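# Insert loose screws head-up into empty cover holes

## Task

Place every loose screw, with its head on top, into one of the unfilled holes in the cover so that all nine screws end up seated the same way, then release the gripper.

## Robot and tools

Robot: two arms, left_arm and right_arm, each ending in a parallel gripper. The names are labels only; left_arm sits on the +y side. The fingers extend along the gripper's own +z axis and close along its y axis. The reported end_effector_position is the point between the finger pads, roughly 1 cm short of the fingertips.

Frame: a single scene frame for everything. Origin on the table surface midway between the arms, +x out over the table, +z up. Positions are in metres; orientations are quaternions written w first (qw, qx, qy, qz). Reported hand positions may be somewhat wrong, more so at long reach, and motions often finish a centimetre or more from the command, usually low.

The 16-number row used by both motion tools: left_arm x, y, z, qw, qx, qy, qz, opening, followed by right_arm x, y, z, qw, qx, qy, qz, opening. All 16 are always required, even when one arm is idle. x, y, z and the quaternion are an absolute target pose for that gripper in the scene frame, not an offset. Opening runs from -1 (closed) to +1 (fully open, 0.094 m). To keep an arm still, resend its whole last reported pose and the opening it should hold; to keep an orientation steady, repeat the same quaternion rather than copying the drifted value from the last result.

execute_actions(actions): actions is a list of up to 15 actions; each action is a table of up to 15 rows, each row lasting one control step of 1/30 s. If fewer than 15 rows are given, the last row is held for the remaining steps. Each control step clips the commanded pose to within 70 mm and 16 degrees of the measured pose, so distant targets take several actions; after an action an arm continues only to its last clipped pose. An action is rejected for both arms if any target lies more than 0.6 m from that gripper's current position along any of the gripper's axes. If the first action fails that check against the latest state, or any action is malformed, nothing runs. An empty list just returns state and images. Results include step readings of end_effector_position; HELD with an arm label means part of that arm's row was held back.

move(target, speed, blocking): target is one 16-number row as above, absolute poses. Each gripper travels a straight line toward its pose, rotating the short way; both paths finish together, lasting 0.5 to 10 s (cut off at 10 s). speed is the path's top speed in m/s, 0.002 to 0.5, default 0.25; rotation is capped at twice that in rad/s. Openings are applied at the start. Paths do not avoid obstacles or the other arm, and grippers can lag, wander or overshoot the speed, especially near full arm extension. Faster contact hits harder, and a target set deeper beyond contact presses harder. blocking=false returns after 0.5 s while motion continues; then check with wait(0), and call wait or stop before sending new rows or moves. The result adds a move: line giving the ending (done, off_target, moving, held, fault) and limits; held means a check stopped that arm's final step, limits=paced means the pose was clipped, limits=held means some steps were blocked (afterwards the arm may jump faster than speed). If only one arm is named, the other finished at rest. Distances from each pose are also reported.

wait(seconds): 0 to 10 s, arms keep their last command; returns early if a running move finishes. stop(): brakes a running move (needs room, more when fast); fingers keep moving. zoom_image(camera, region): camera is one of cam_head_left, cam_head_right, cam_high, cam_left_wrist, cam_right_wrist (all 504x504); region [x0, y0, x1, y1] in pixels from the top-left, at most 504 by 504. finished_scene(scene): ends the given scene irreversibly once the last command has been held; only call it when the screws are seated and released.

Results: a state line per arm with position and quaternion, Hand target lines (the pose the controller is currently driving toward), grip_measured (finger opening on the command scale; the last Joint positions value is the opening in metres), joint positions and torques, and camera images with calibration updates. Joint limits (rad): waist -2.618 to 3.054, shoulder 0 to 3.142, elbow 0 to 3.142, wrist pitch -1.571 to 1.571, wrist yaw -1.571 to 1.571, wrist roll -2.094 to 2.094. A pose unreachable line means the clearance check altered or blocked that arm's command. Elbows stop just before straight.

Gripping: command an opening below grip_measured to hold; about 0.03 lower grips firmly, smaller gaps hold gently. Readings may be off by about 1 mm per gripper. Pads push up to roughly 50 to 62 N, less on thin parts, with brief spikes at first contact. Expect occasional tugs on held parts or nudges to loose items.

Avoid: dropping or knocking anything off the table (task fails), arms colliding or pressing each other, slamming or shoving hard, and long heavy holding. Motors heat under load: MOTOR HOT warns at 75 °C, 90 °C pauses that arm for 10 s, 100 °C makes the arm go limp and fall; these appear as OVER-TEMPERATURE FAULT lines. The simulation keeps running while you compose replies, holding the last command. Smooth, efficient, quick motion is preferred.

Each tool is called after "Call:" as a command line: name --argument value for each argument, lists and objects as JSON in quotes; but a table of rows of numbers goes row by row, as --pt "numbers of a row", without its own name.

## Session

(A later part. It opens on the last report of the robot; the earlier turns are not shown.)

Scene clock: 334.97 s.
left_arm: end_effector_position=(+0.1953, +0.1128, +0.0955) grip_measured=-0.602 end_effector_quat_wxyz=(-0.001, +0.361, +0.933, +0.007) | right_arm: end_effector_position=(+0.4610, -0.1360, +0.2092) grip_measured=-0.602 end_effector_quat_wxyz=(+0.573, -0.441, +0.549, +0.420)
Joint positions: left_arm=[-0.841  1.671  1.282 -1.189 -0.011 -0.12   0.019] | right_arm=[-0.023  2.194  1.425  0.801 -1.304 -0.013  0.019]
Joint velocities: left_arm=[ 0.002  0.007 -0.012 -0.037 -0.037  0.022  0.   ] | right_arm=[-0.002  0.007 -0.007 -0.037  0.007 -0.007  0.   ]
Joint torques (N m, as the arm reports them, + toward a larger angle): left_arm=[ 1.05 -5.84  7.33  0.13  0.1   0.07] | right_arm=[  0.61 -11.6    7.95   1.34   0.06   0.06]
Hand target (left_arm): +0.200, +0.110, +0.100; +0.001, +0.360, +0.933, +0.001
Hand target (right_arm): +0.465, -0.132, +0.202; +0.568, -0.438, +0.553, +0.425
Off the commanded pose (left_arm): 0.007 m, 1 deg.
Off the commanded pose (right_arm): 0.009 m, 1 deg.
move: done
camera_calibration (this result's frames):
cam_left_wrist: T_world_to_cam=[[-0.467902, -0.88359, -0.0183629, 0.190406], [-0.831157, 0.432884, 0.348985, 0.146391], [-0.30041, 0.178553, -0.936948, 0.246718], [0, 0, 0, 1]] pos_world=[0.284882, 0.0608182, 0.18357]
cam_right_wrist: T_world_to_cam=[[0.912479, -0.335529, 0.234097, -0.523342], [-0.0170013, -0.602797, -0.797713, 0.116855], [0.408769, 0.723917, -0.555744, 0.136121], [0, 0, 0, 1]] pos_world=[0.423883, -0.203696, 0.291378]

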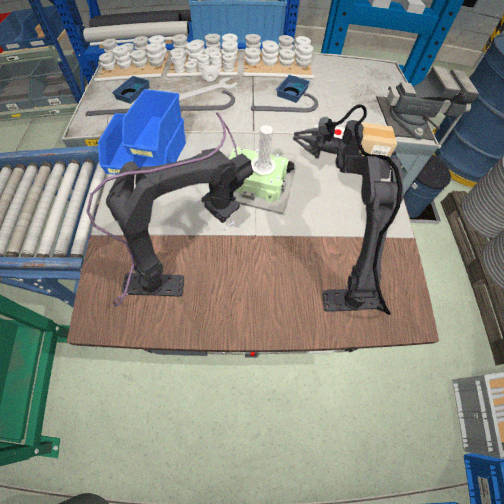

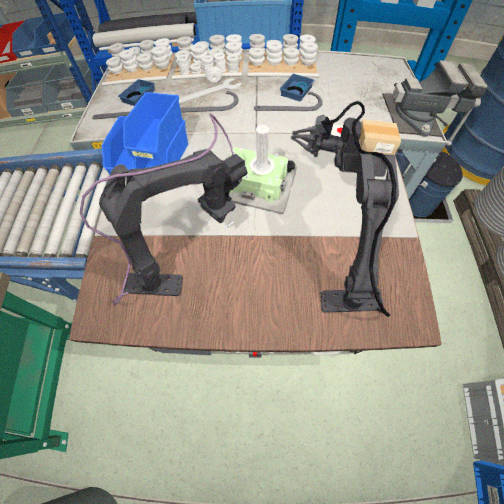

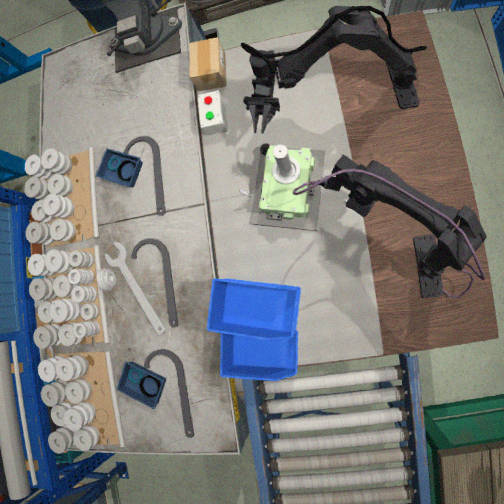

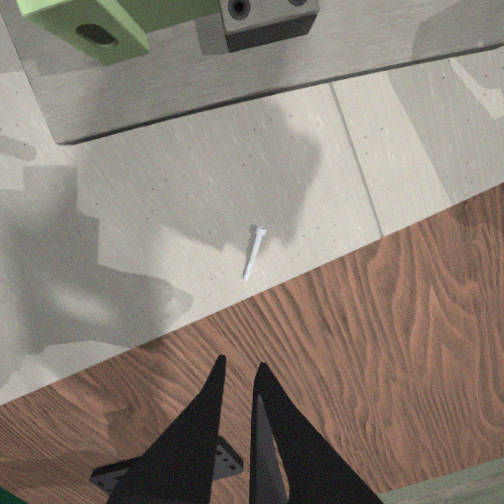

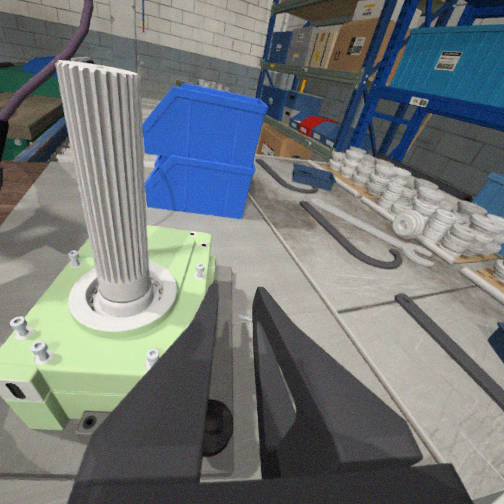

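Call:
move --target '[0.2335,0.087,0.04,0.0,0.358,0.934,0,-0.5,0.465,-0.1315,0.2025,0.568,-0.438,0.553,0.425,-0.6]' --speed 0.08

Call:
move --target '[0.2335,0.087,0.003,0.0,0.358,0.934,0,-0.5,0.465,-0.1315,0.2025,0.568,-0.438,0.553,0.425,-0.6]' --speed 0.04

Call:
move --target '[0.2335,0.087,0.003,0.0,0.358,0.934,0,-1,0.465,-0.1315,0.2025,0.568,-0.438,0.553,0.425,-0.6]'

Call:
move --target '[0.26,0.15,0.2,0.319,0.337,0.878,-0.122,-1,0.465,-0.1315,0.2025,0.568,-0.438,0.553,0.425,-0.6]' --speed 0.15

Call:
move --target '[0.482,0.089,0.17,0.561,0.43,0.561,-0.43,-1,0.465,-0.1315,0.2025,0.568,-0.438,0.553,0.425,-0.6]' --speed 0.15

Call:
zoom_image --camera "cam_right_wrist" --region '[130,160,290,280]'

Scene clock: 336.53 s.
left_arm: end_effector_position=(+0.2231, +0.0952, +0.0359) grip_measured=-0.502 end_effector_quat_wxyz=(-0.015, +0.358, +0.934, +0.013) | right_arm: end_effector_position=(+0.4610, -0.1360, +0.2093) grip_measured=-0.602 end_effector_quat_wxyz=(+0.573, -0.441, +0.549, +0.420)
Joint positions: left_arm=[-0.811  1.872  1.282 -1.019 -0.01  -0.097  0.023] | right_arm=[-0.023  2.194  1.425  0.801 -1.304 -0.013  0.019]
Joint velocities: left_arm=[-0.007 -0.007 -0.012  0.022 -0.022  0.037  0.   ] | right_arm=[ 0.012 -0.017 -0.007 -0.037 -0.007 -0.066  0.   ]
Joint torques (N m, as the arm reports them, + toward a larger angle): left_arm=[ 0.97 -7.62  6.99  0.3   0.11  0.08] | right_arm=[  0.64 -11.59   7.91   1.33   0.07   0.06]
Hand target (left_arm): +0.233, +0.087, +0.041; +0.000, +0.358, +0.934, +0.000
Hand target (right_arm): +0.465, -0.132, +0.202; +0.568, -0.438, +0.553, +0.425
Off the commanded pose (left_arm): 0.014 m, 2 deg.
Off the commanded pose (right_arm): 0.009 m, 1 deg.
move: off_target (left_arm)
camera_calibration (this result's frames):
cam_left_wrist: T_world_to_cam=[[-0.462662, -0.88608, -0.0283779, 0.186201], [-0.825877, 0.419149, 0.377148, 0.197042], [-0.322289, 0.197929, -0.925718, 0.204943], [0, 0, 0, 1]] pos_world=[0.314932, 0.0418348, 0.120689]
cam_right_wrist: T_world_to_cam=[[0.91239, -0.335529, 0.234445, -0.523383], [-0.016697, -0.602796, -0.797721, 0.116752], [0.408981, 0.723918, -0.555587, 0.136015], [0, 0, 0, 1]] pos_world=[0.423851, -0.203696, 0.291409]

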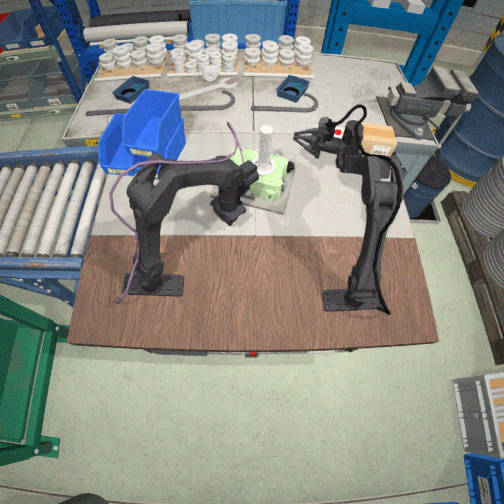

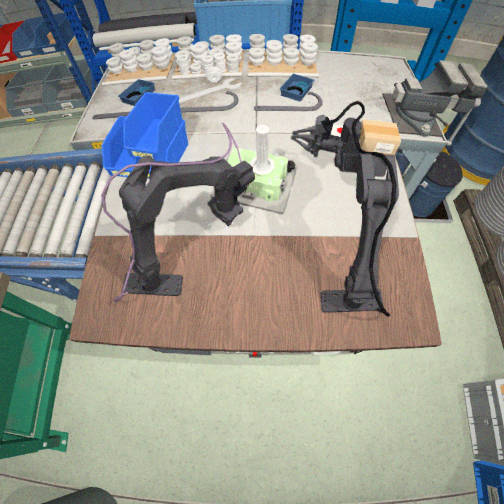

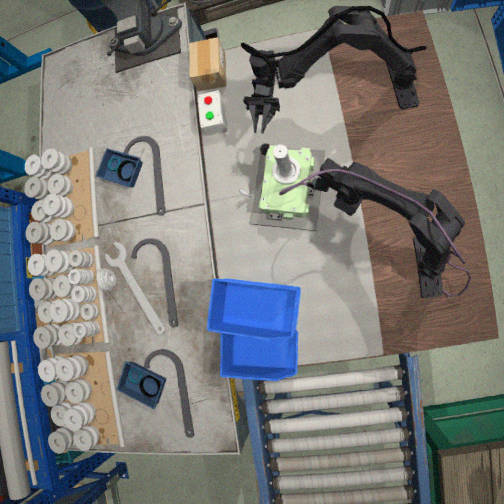

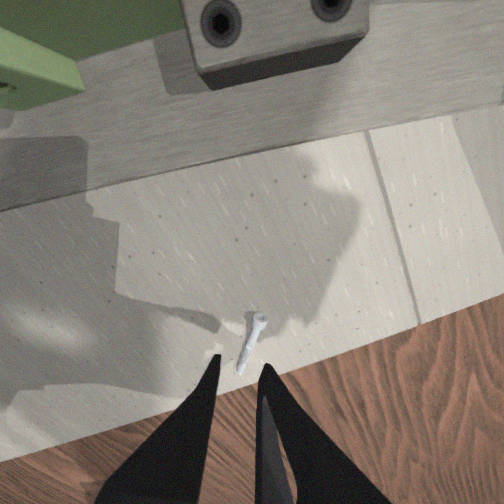

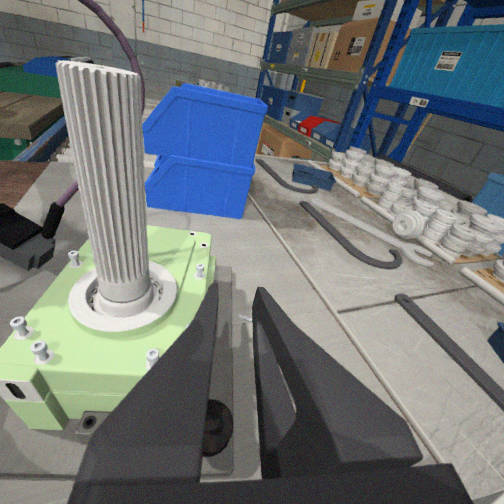

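Scene clock: 337.97 s.
left_arm: end_effector_position=(+0.2341, +0.0827, +0.0174) grip_measured=-0.502 end_effector_quat_wxyz=(+0.009, +0.358, +0.934, -0.000) | right_arm: end_effector_position=(+0.4610, -0.1360, +0.2093) grip_measured=-0.602 end_effector_quat_wxyz=(+0.573, -0.441, +0.549, +0.420)
Joint positions: left_arm=[-0.811  1.909  1.252 -0.898 -0.008 -0.096  0.023] | right_arm=[-0.023  2.194  1.425  0.802 -1.304 -0.013  0.019]
Joint velocities: left_arm=[ 0.002  0.002 -0.007 -0.007  0.007 -0.022  0.001] | right_arm=[-0.007  0.002 -0.012 -0.007 -0.066  0.066  0.   ]
Joint torques (N m, as the arm reports them, + toward a larger angle): left_arm=[ 0.99 -6.52  2.77  0.65  0.08  0.06] | right_arm=[  0.63 -11.61   7.93   1.33   0.06   0.05]
Hand target (left_arm): +0.233, +0.087, +0.004; -0.000, +0.358, +0.934, +0.000
Hand target (right_arm): +0.465, -0.132, +0.202; +0.568, -0.438, +0.553, +0.425
Off the commanded pose (left_arm): 0.015 m, 1 deg.
Off the commanded pose (right_arm): 0.009 m, 1 deg.
move: off_target (left_arm)
camera_calibration (this result's frames):
cam_left_wrist: T_world_to_cam=[[-0.463007, -0.886322, -0.00760028, 0.179394], [-0.838183, 0.435039, 0.328923, 0.220835], [-0.288225, 0.158664, -0.944326, 0.189443], [0, 0, 0, 1]] pos_world=[0.322763, 0.0328713, 0.107622]
cam_right_wrist: T_world_to_cam=[[0.912301, -0.33553, 0.234792, -0.523423], [-0.0163927, -0.602794, -0.797728, 0.11665], [0.409193, 0.723919, -0.55543, 0.13591], [0, 0, 0, 1]] pos_world=[0.423818, -0.203697, 0.291439]

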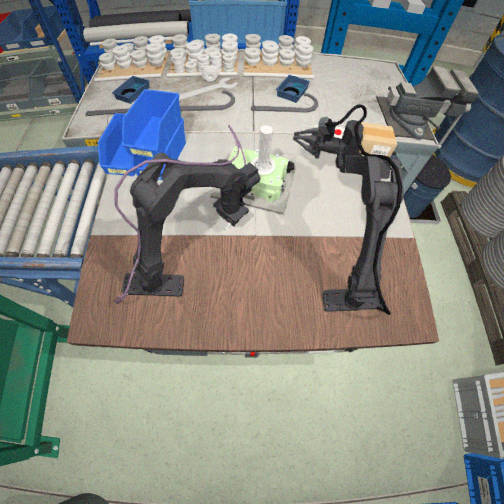

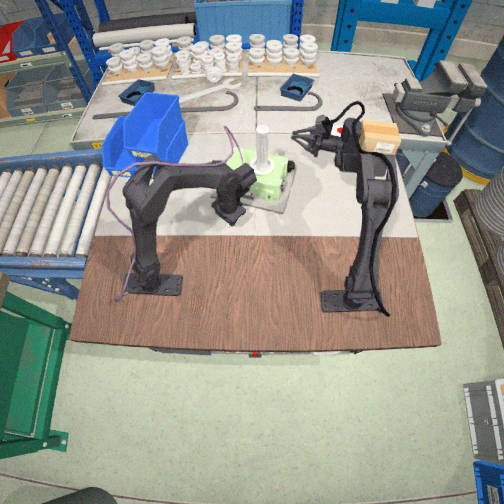

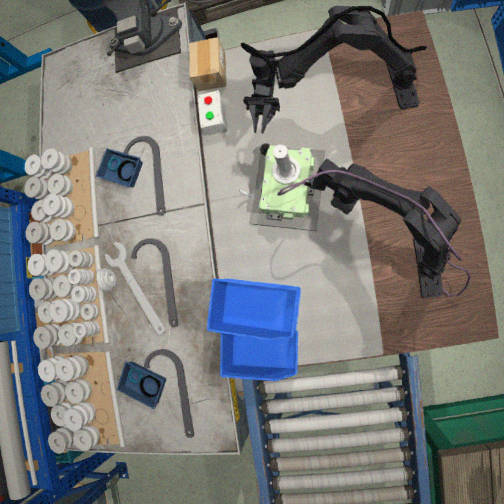

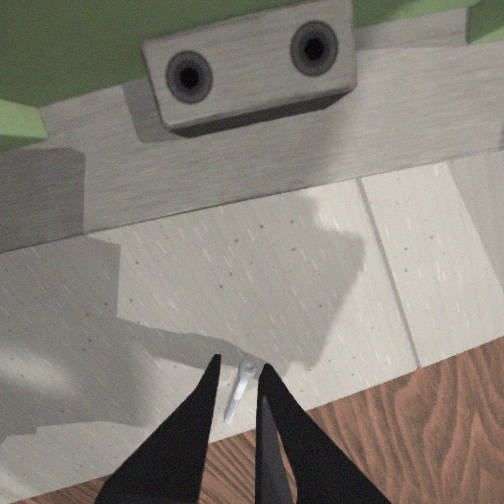

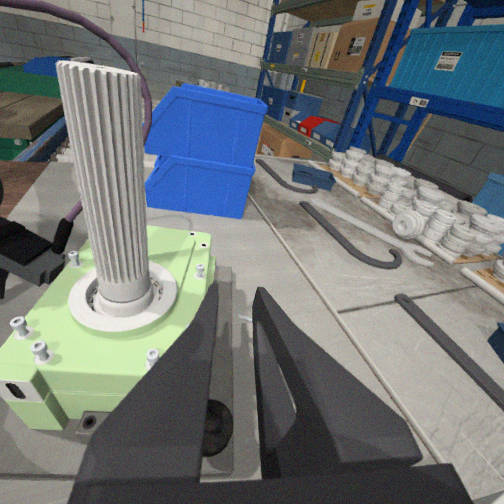

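Scene clock: 338.67 s.
left_arm: end_effector_position=(+0.2347, +0.0820, +0.0171) grip_measured=-0.864 end_effector_quat_wxyz=(+0.011, +0.358, +0.934, -0.001) | right_arm: end_effector_position=(+0.4610, -0.1360, +0.2094) grip_measured=-0.602 end_effector_quat_wxyz=(+0.573, -0.441, +0.549, +0.420)
Joint positions: left_arm=[-0.811  1.909  1.252 -0.894 -0.008 -0.096  0.006] | right_arm=[-0.023  2.194  1.425  0.802 -1.304 -0.013  0.019]
Joint velocities: left_arm=[-0.007 -0.002 -0.012 -0.037 -0.037  0.022 -0.   ] | right_arm=[-0.007 -0.002 -0.002  0.022 -0.066  0.022  0.001]
Joint torques (N m, as the arm reports them, + toward a larger angle): left_arm=[ 1.   -6.58  2.73  0.61  0.08  0.07] | right_arm=[  0.64 -11.59   7.91   1.33   0.07   0.05]
Hand target (left_arm): +0.233, +0.087, +0.004; -0.000, +0.358, +0.934, +0.000
Hand target (right_arm): +0.465, -0.132, +0.202; +0.568, -0.438, +0.553, +0.425
Off the commanded pose (left_arm): 0.015 m, 1 deg.
Off the commanded pose (right_arm): 0.009 m, 1 deg.
move: off_target (left_arm)
camera_calibration (this result's frames):
cam_left_wrist: T_world_to_cam=[[-0.462992, -0.886338, -0.00656082, 0.179076], [-0.838859, 0.435776, 0.326214, 0.221827], [-0.286277, 0.156538, -0.945273, 0.189231], [0, 0, 0, 1]] pos_world=[0.323165, 0.0324328, 0.107687]
cam_right_wrist: T_world_to_cam=[[0.912299, -0.33555, 0.23477, -0.52343], [-0.0163803, -0.602714, -0.797789, 0.116703], [0.409198, 0.723976, -0.555352, 0.135925], [0, 0, 0, 1]] pos_world=[0.423816, -0.203705, 0.291477]

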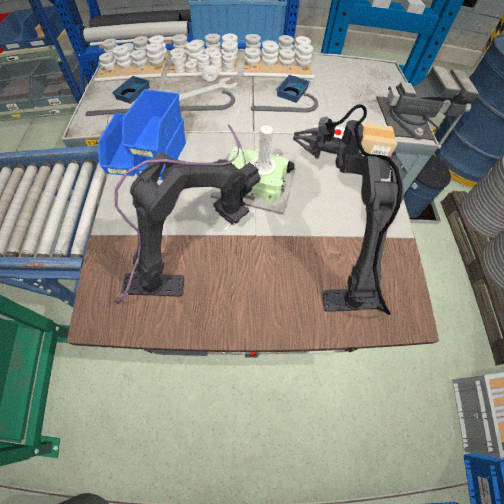

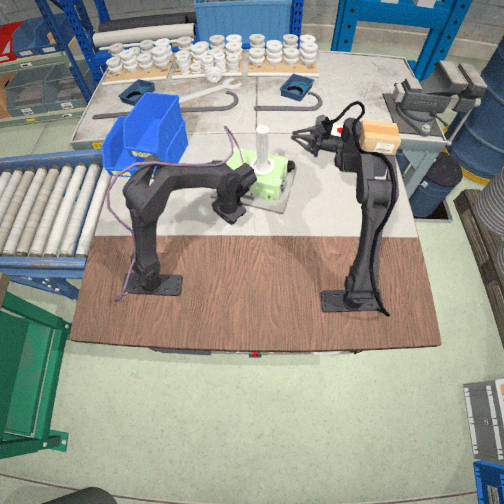

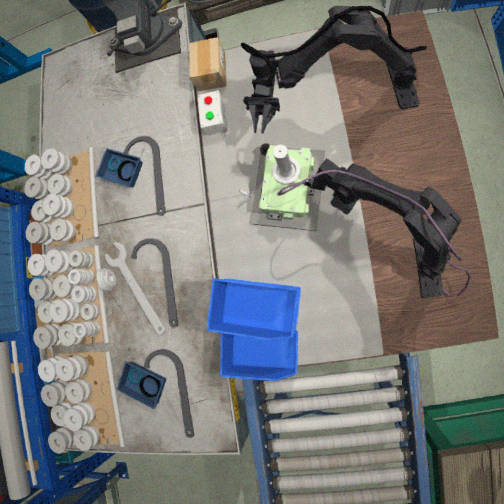

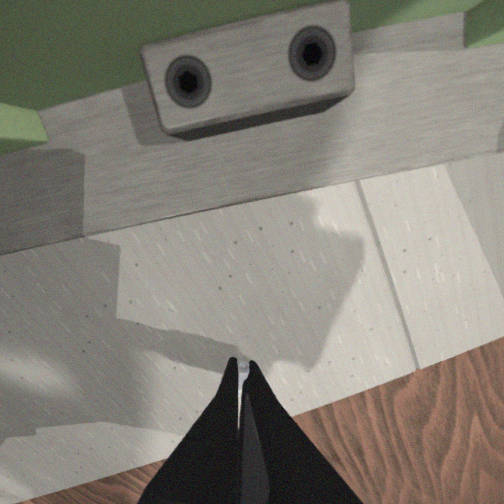

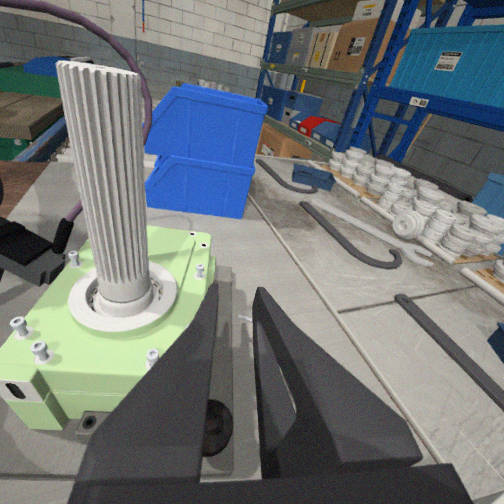

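Scene clock: 341.33 s.
left_arm: end_effector_position=(+0.2600, +0.1484, +0.1959) grip_measured=-0.864 end_effector_quat_wxyz=(+0.309, +0.333, +0.883, -0.116) | right_arm: end_effector_position=(+0.4610, -0.1360, +0.2094) grip_measured=-0.602 end_effector_quat_wxyz=(+0.573, -0.441, +0.549, +0.420)
Joint positions: left_arm=[-0.554  1.158  1.037 -0.783  0.091  0.116  0.006] | right_arm=[-0.023  2.194  1.425  0.802 -1.304 -0.013  0.019]
Joint velocities: left_arm=[-0.002 -0.002 -0.002  0.022 -0.022 -0.022 -0.   ] | right_arm=[ 0.002  0.017  0.007 -0.095 -0.051 -0.007 -0.001]
Joint torques (N m, as the arm reports them, + toward a larger angle): left_arm=[ 1.04 -4.76  5.04  1.59  0.19  0.07] | right_arm=[  0.63 -11.6    7.95   1.32   0.07   0.05]
Hand target (left_arm): +0.260, +0.150, +0.199; +0.318, +0.335, +0.879, -0.120
Hand target (right_arm): +0.465, -0.132, +0.202; +0.568, -0.438, +0.553, +0.425
Off the commanded pose (left_arm): 0.004 m, 2 deg.
Off the commanded pose (right_arm): 0.009 m, 1 deg.
move: done
camera_calibration (this result's frames):
cam_left_wrist: T_world_to_cam=[[-0.489669, -0.858998, 0.149484, 0.223089], [-0.851235, 0.433868, -0.295224, 0.281072], [0.18874, -0.271808, -0.943662, 0.294801], [0, 0, 0, 1]] pos_world=[0.292857, 0.149814, 0.327823]
cam_right_wrist: T_world_to_cam=[[0.912209, -0.335551, 0.235118, -0.523471], [-0.016076, -0.602713, -0.797796, 0.1166], [0.40941, 0.723977, -0.555194, 0.13582], [0, 0, 0, 1]] pos_world=[0.423783, -0.203705, 0.291507]

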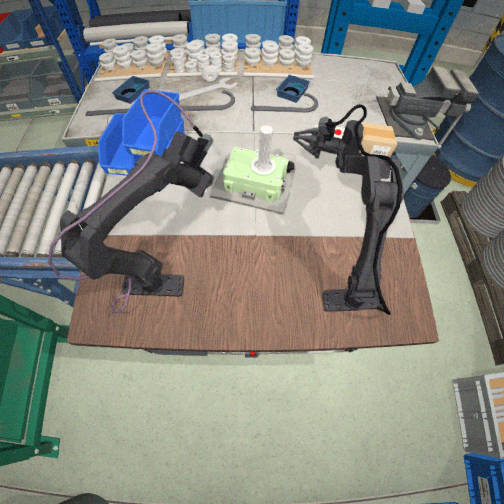

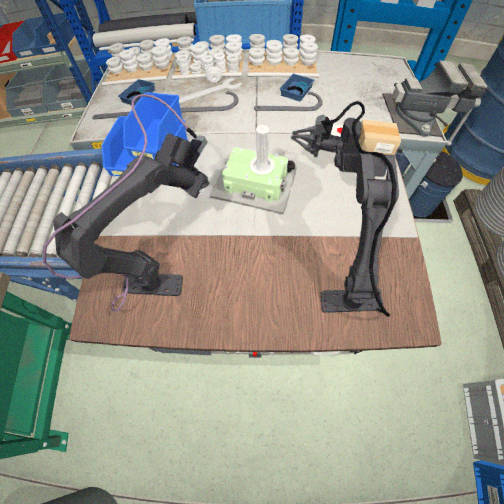

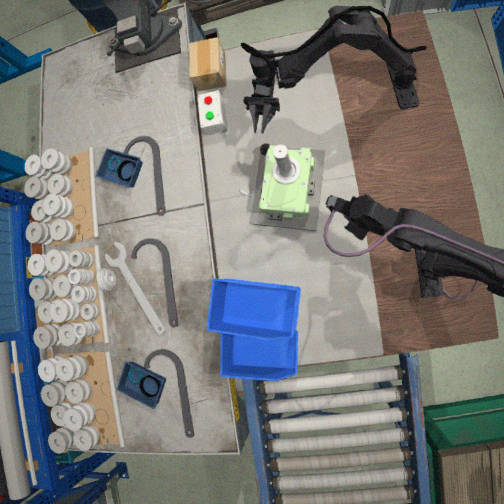

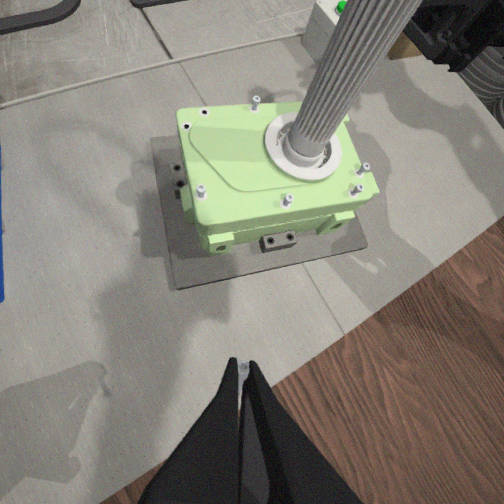

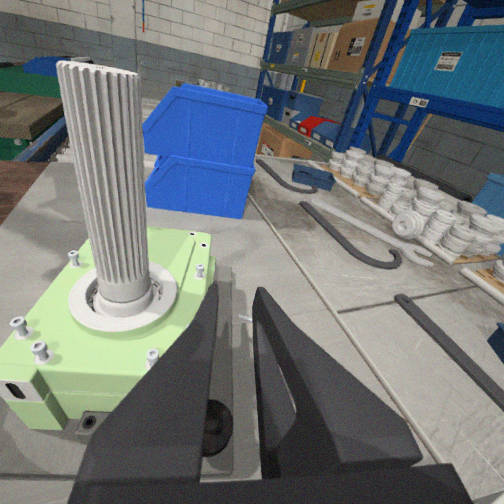

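Scene clock: 345.63 s.
left_arm: end_effector_position=(+0.4757, +0.0839, +0.1649) grip_measured=-0.864 end_effector_quat_wxyz=(+0.554, +0.425, +0.571, -0.431) | right_arm: end_effector_position=(+0.4610, -0.1360, +0.2095) grip_measured=-0.602 end_effector_quat_wxyz=(+0.573, -0.441, +0.549, +0.420)
Joint positions: left_arm=[-0.164  2.188  1.236  0.922  1.12   0.006  0.006] | right_arm=[-0.023  2.194  1.425  0.803 -1.304 -0.013  0.019]
Joint velocities: left_arm=[-0.012 -0.002 -0.007  0.007 -0.051 -0.007  0.001] | right_arm=[ 0.002 -0.012 -0.002 -0.022 -0.022 -0.037 -0.   ]
Joint torques (N m, as the arm reports them, + toward a larger angle): left_arm=[ 0.92 -9.7   7.31  1.68  0.16 -0.12] | right_arm=[  0.61 -11.63   7.91   1.32   0.07   0.05]
Hand target (left_arm): +0.481, +0.087, +0.172; +0.562, +0.428, +0.562, -0.430
Hand target (right_arm): +0.465, -0.132, +0.202; +0.568, -0.438, +0.553, +0.425
Off the commanded pose (left_arm): 0.010 m, 1 deg.
Off the commanded pose (right_arm): 0.009 m, 1 deg.
move: done
camera_calibration (this result's frames):
cam_left_wrist: T_world_to_cam=[[-0.92618, -0.264552, 0.268705, 0.416003], [-0.339978, 0.277614, -0.898524, 0.352872], [0.16311, -0.923549, -0.347062, 0.175784], [0, 0, 0, 1]] pos_world=[0.47659, 0.174438, 0.26629]
cam_right_wrist: T_world_to_cam=[[0.912119, -0.335551, 0.235465, -0.523511], [-0.0157717, -0.602711, -0.797804, 0.116497], [0.409621, 0.723978, -0.555037, 0.135715], [0, 0, 0, 1]] pos_world=[0.42375, -0.203705, 0.291537]

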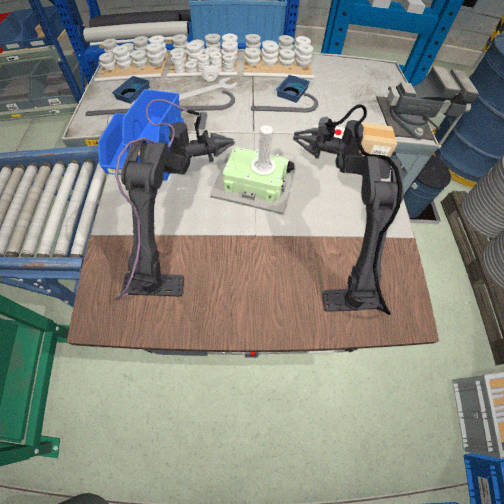

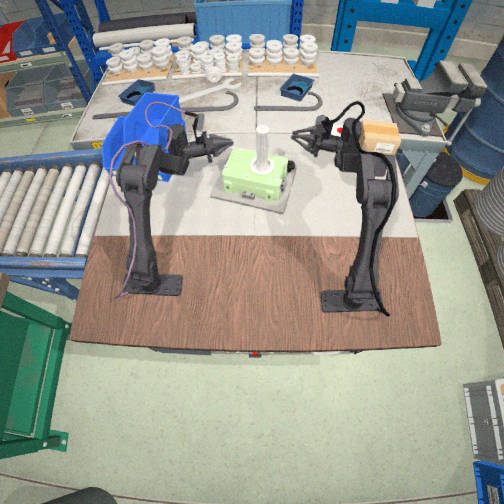

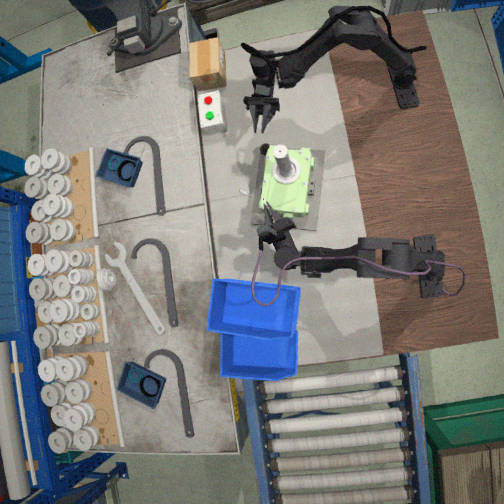

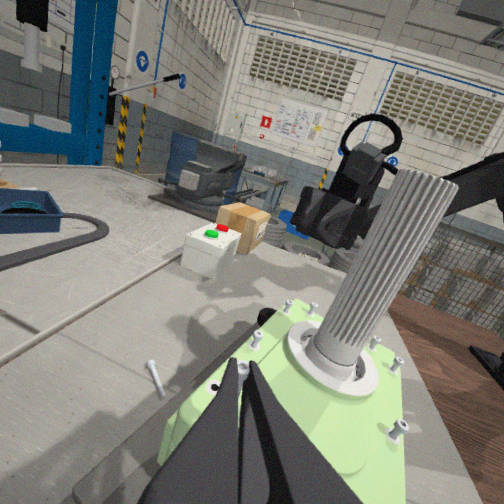

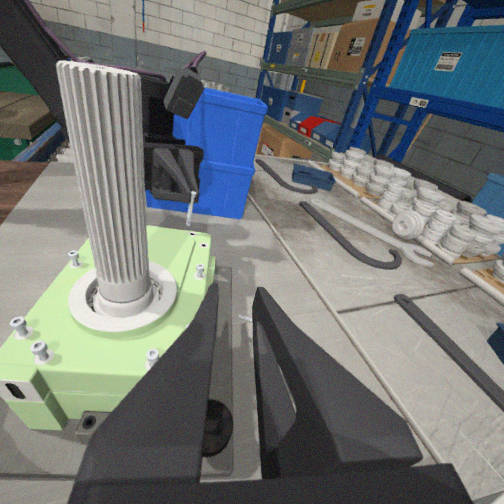

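Region (130, 160, 290, 280) of cam_right_wrist's 504x504 image, scaled by 3.150, with more detail than that image has; it fills the top 378 rows of this view, and the rest is white.

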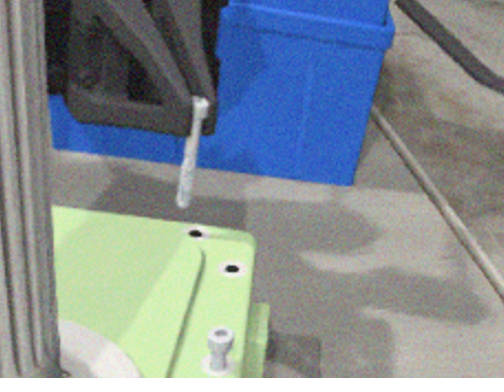

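Call:
move --target '[0.499,0.062,0.168,0.561,0.43,0.561,-0.43,-1,0.465,-0.1315,0.2025,0.568,-0.438,0.553,0.425,-0.6]' --speed 0.03

Call:
zoom_image --camera "cam_right_wrist" --region '[130,160,290,280]'

Call:
zoom_image --camera "cam_head_left" --region '[200,120,280,180]'

Scene clock: 347.13 s.
left_arm: end_effector_position=(+0.4948, +0.0679, +0.1651) grip_measured=-0.864 end_effector_quat_wxyz=(+0.561, +0.431, +0.561, -0.430) | right_arm: end_effector_position=(+0.4610, -0.1360, +0.2095) grip_measured=-0.602 end_effector_quat_wxyz=(+0.573, -0.441, +0.549, +0.419)
Joint positions: left_arm=[-0.189  2.264  1.356  0.904  1.101  0.004  0.006] | right_arm=[-0.023  2.194  1.425  0.803 -1.304 -0.013  0.019]
Joint velocities: left_arm=[-0.012  0.002 -0.002  0.007 -0.081 -0.037  0.   ] | right_arm=[-0.007  0.002  0.037  0.022 -0.037 -0.022 -0.001]
Joint torques (N m, as the arm reports them, + toward a larger angle): left_arm=[ -0.96 -10.41   7.3    1.44  -0.15  -0.07] | right_arm=[  0.62 -11.61   7.93   1.31   0.06   0.06]
Hand target (left_arm): +0.499, +0.062, +0.168; +0.561, +0.430, +0.561, -0.430
Hand target (right_arm): +0.465, -0.132, +0.202; +0.568, -0.438, +0.553, +0.425
Off the commanded pose (left_arm): 0.008 m, 0 deg.
Off the commanded pose (right_arm): 0.009 m, 1 deg.
move: done
camera_calibration (this result's frames):
cam_left_wrist: T_world_to_cam=[[-0.934272, -0.256495, 0.247683, 0.436382], [-0.316269, 0.275356, -0.907829, 0.353915], [0.164652, -0.926493, -0.338378, 0.155976], [0, 0, 0, 1]] pos_world=[0.49395, 0.158988, 0.265989]
cam_right_wrist: T_world_to_cam=[[0.912029, -0.335552, 0.235812, -0.523552], [-0.0154673, -0.60271, -0.797811, 0.116394], [0.409833, 0.723979, -0.554879, 0.13561], [0, 0, 0, 1]] pos_world=[0.423718, -0.203705, 0.291568]

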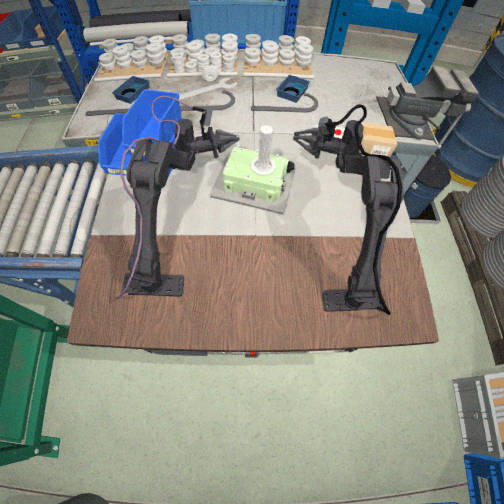

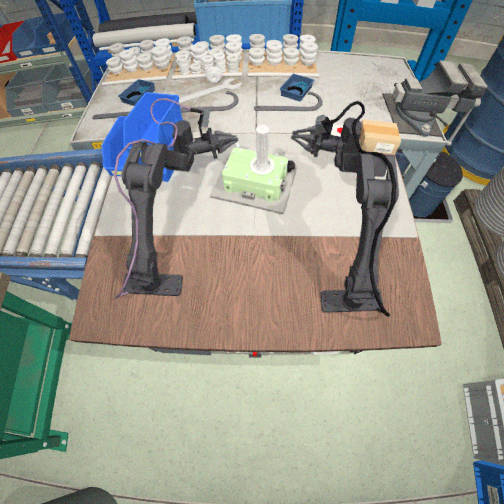

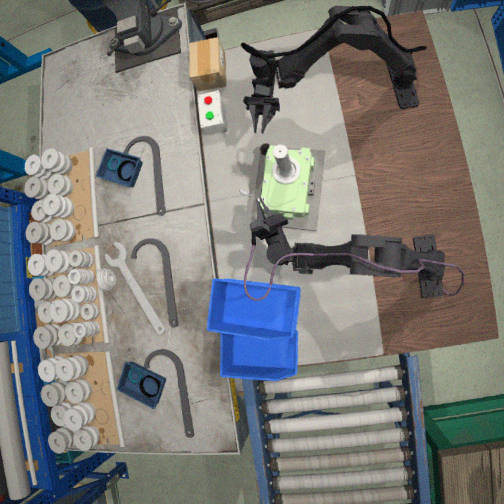

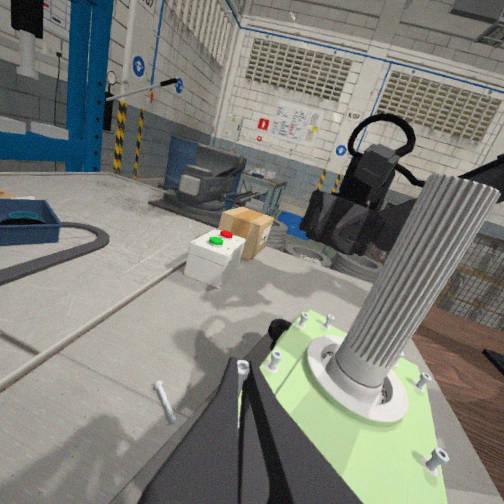

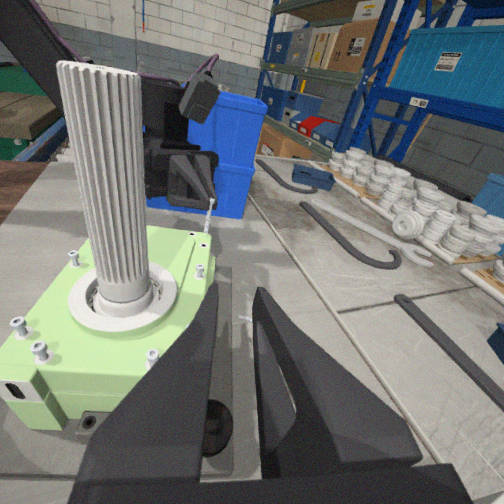

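Region (130, 160, 290, 280) of cam_right_wrist's 504x504 image, scaled by 3.150, with more detail than that image has; it fills the top 378 rows of this view, and the rest is white.

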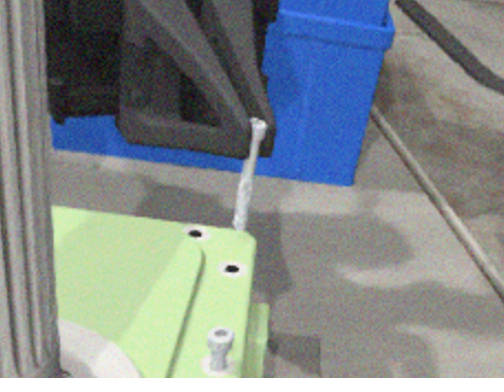

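Region (200, 120, 280, 180) of cam_head_left's 504x504 image, scaled by 6.300, with more detail than that image has; it fills the top 378 rows of this view, and the rest is white.

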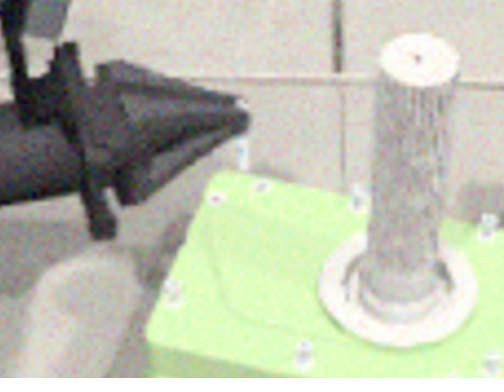

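Call:
move --target '[0.488,0.051,0.166,0.561,0.43,0.561,-0.43,-1,0.465,-0.1315,0.2025,0.568,-0.438,0.553,0.425,-0.6]' --speed 0.02

Call:
zoom_image --camera "cam_right_wrist" --region '[130,160,290,280]'

Call:
zoom_image --camera "cam_head_left" --region '[200,120,280,180]'

Scene clock: 348.43 s.
left_arm: end_effector_position=(+0.4916, +0.0549, +0.1650) grip_measured=-0.864 end_effector_quat_wxyz=(+0.560, +0.432, +0.561, -0.430) | right_arm: end_effector_position=(+0.4610, -0.1360, +0.2096) grip_measured=-0.602 end_effector_quat_wxyz=(+0.573, -0.441, +0.548, +0.419)
Joint positions: left_arm=[-0.218  2.264  1.356  0.904  1.074  0.004  0.006] | right_arm=[-0.023  2.194  1.425  0.803 -1.304 -0.013  0.019]
Joint velocities: left_arm=[-0.032 -0.007 -0.017 -0.037  0.037  0.037  0.   ] | right_arm=[-0.002 -0.007  0.017  0.007 -0.037 -0.11  -0.   ]
Joint torques (N m, as the arm reports them, + toward a larger angle): left_arm=[ -0.82 -11.81   3.94   1.72  -0.14  -0.05] | right_arm=[  0.64 -11.61   7.9    1.32   0.05   0.05]
Hand target (left_arm): +0.488, +0.051, +0.166; +0.561, +0.430, +0.561, -0.430
Hand target (right_arm): +0.465, -0.132, +0.203; +0.568, -0.438, +0.553, +0.425
Off the commanded pose (left_arm): 0.005 m, 0 deg.
Off the commanded pose (right_arm): 0.009 m, 1 deg.
move: done
camera_calibration (this result's frames):
cam_left_wrist: T_world_to_cam=[[-0.93458, -0.254777, 0.248291, 0.430024], [-0.316399, 0.276198, -0.907528, 0.356331], [0.16264, -0.926716, -0.338741, 0.145458], [0, 0, 0, 1]] pos_world=[0.490977, 0.145941, 0.265882]
cam_right_wrist: T_world_to_cam=[[0.911939, -0.335552, 0.23616, -0.523593], [-0.015163, -0.602708, -0.797817, 0.116291], [0.410045, 0.72398, -0.554721, 0.135505], [0, 0, 0, 1]] pos_world=[0.423685, -0.203706, 0.291598]

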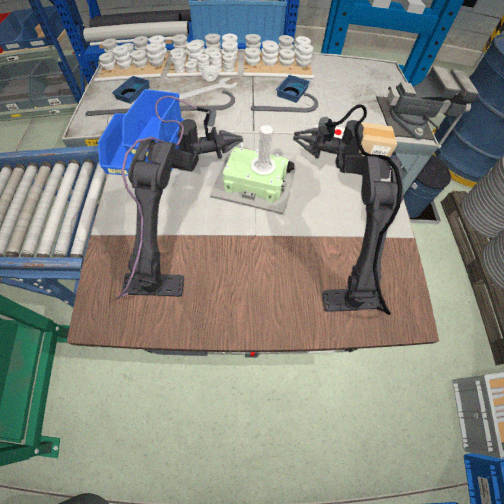

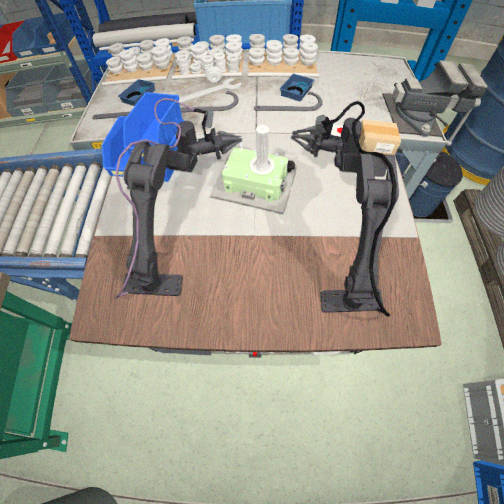

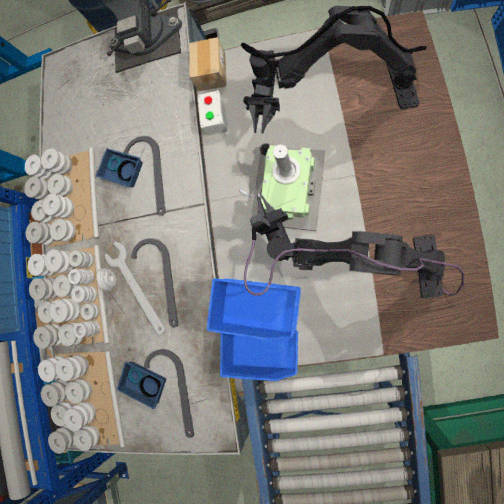

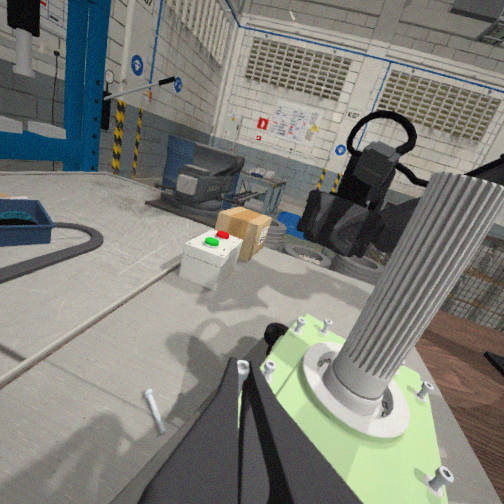

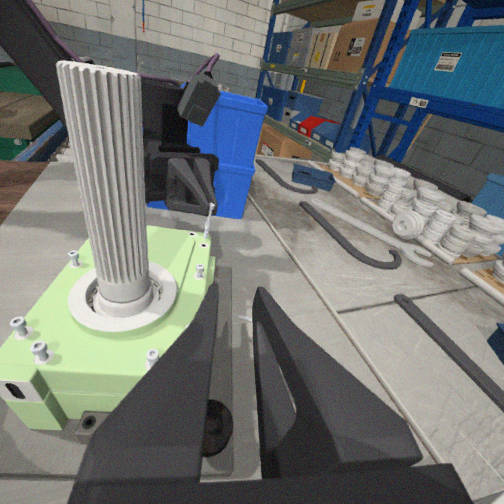

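Region (130, 160, 290, 280) of cam_right_wrist's 504x504 image, scaled by 3.150, with more detail than that image has; it fills the top 378 rows of this view, and the rest is white.

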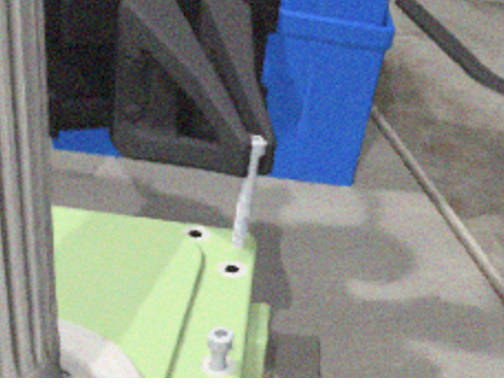

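Region (200, 120, 280, 180) of cam_head_left's 504x504 image, scaled by 6.300, with more detail than that image has; it fills the top 378 rows of this view, and the rest is white.

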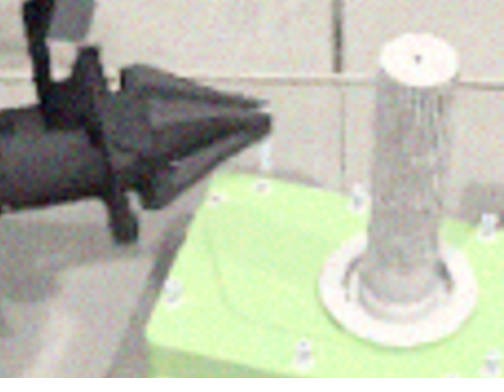

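Close. Lower a bit.

Call:
move --target '[0.488,0.056,0.153,0.561,0.43,0.561,-0.43,-1,0.465,-0.1315,0.2025,0.568,-0.438,0.553,0.425,-0.6]' --speed 0.01

Call:
zoom_image --camera "cam_right_wrist" --region '[130,160,290,280]'

Call:
zoom_image --camera "cam_head_left" --region '[200,120,280,180]'

Scene clock: 351.07 s.
left_arm: end_effector_position=(+0.4899, +0.0554, +0.1599) grip_measured=-0.864 end_effector_quat_wxyz=(+0.565, +0.433, +0.557, -0.428) | right_arm: end_effector_position=(+0.4610, -0.1360, +0.2096) grip_measured=-0.602 end_effector_quat_wxyz=(+0.573, -0.441, +0.548, +0.419)
Joint positions: left_arm=[-0.218  2.275  1.341  0.943  1.073  0.004  0.006] | right_arm=[-0.023  2.194  1.425  0.803 -1.304 -0.013  0.019]
Joint velocities: left_arm=[-0.007  0.002  0.002  0.051 -0.051  0.066 -0.001] | right_arm=[-0.012  0.002  0.002  0.066  0.037 -0.022 -0.   ]
Joint torques (N m, as the arm reports them, + toward a larger angle): left_arm=[  0.01 -10.56   4.01   1.69  -0.03  -0.05] | right_arm=[  0.63 -11.62   7.88   1.31   0.06   0.06]
Hand target (left_arm): +0.488, +0.056, +0.153; +0.561, +0.430, +0.561, -0.430
Hand target (right_arm): +0.465, -0.132, +0.202; +0.568, -0.438, +0.553, +0.425
Off the commanded pose (left_arm): 0.007 m, 1 deg.
Off the commanded pose (right_arm): 0.009 m, 1 deg.
move: done
camera_calibration (this result's frames):
cam_left_wrist: T_world_to_cam=[[-0.937252, -0.255467, 0.237267, 0.43296], [-0.305345, 0.272955, -0.912283, 0.346548], [0.168295, -0.927487, -0.333833, 0.140994], [0, 0, 0, 1]] pos_world=[0.487881, 0.146785, 0.260492]
cam_right_wrist: T_world_to_cam=[[0.911939, -0.335552, 0.23616, -0.523593], [-0.015163, -0.602708, -0.797817, 0.116291], [0.410045, 0.72398, -0.554721, 0.135505], [0, 0, 0, 1]] pos_world=[0.423685, -0.203706, 0.291598]

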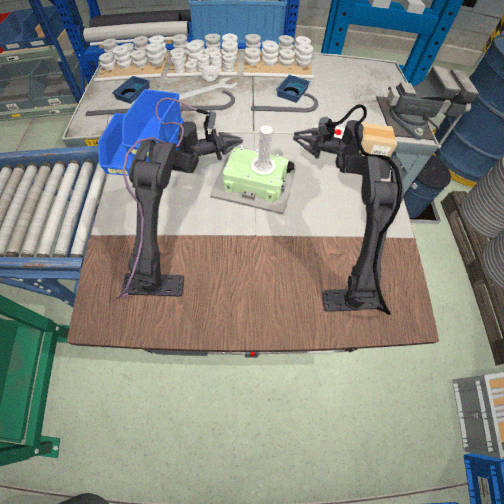

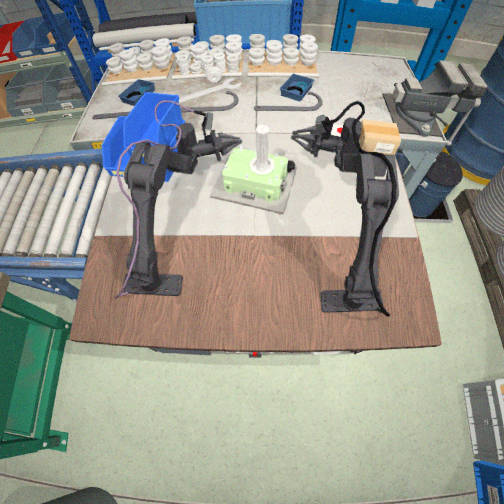

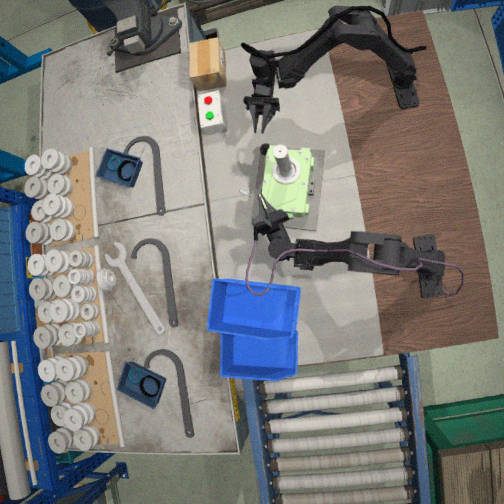

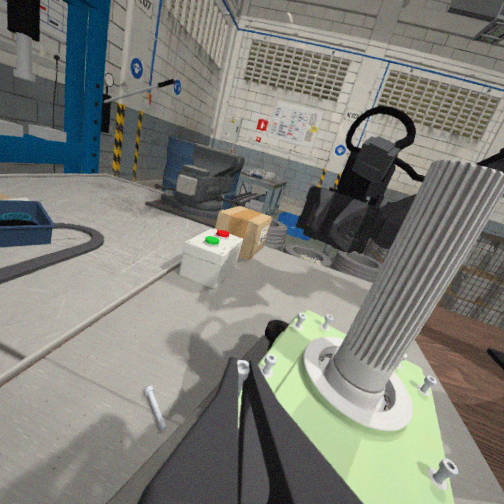

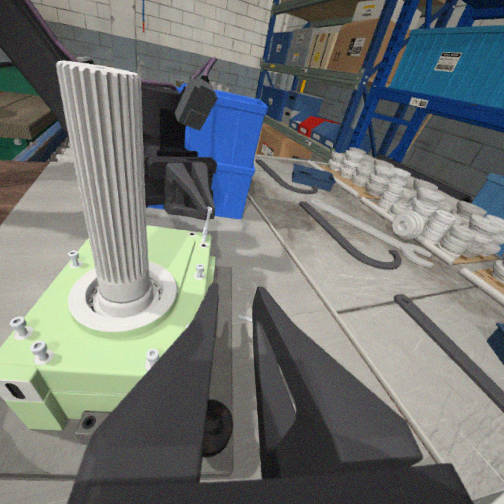

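Region (130, 160, 290, 280) of cam_right_wrist's 504x504 image, scaled by 3.150, with more detail than that image has; it fills the top 378 rows of this view, and the rest is white.

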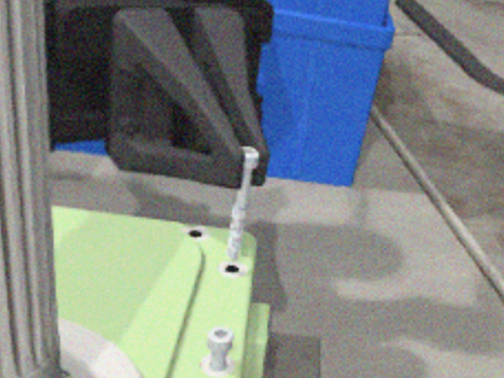

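Region (200, 120, 280, 180) of cam_head_left's 504x504 image, scaled by 6.300, with more detail than that image has; it fills the top 378 rows of this view, and the rest is white.

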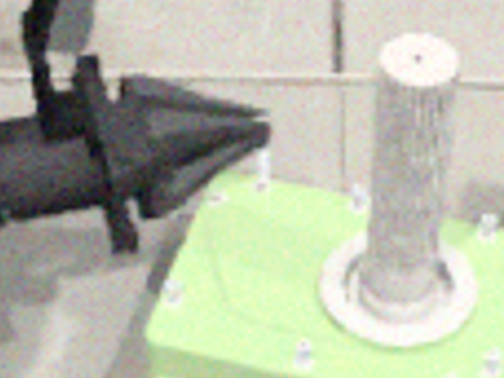

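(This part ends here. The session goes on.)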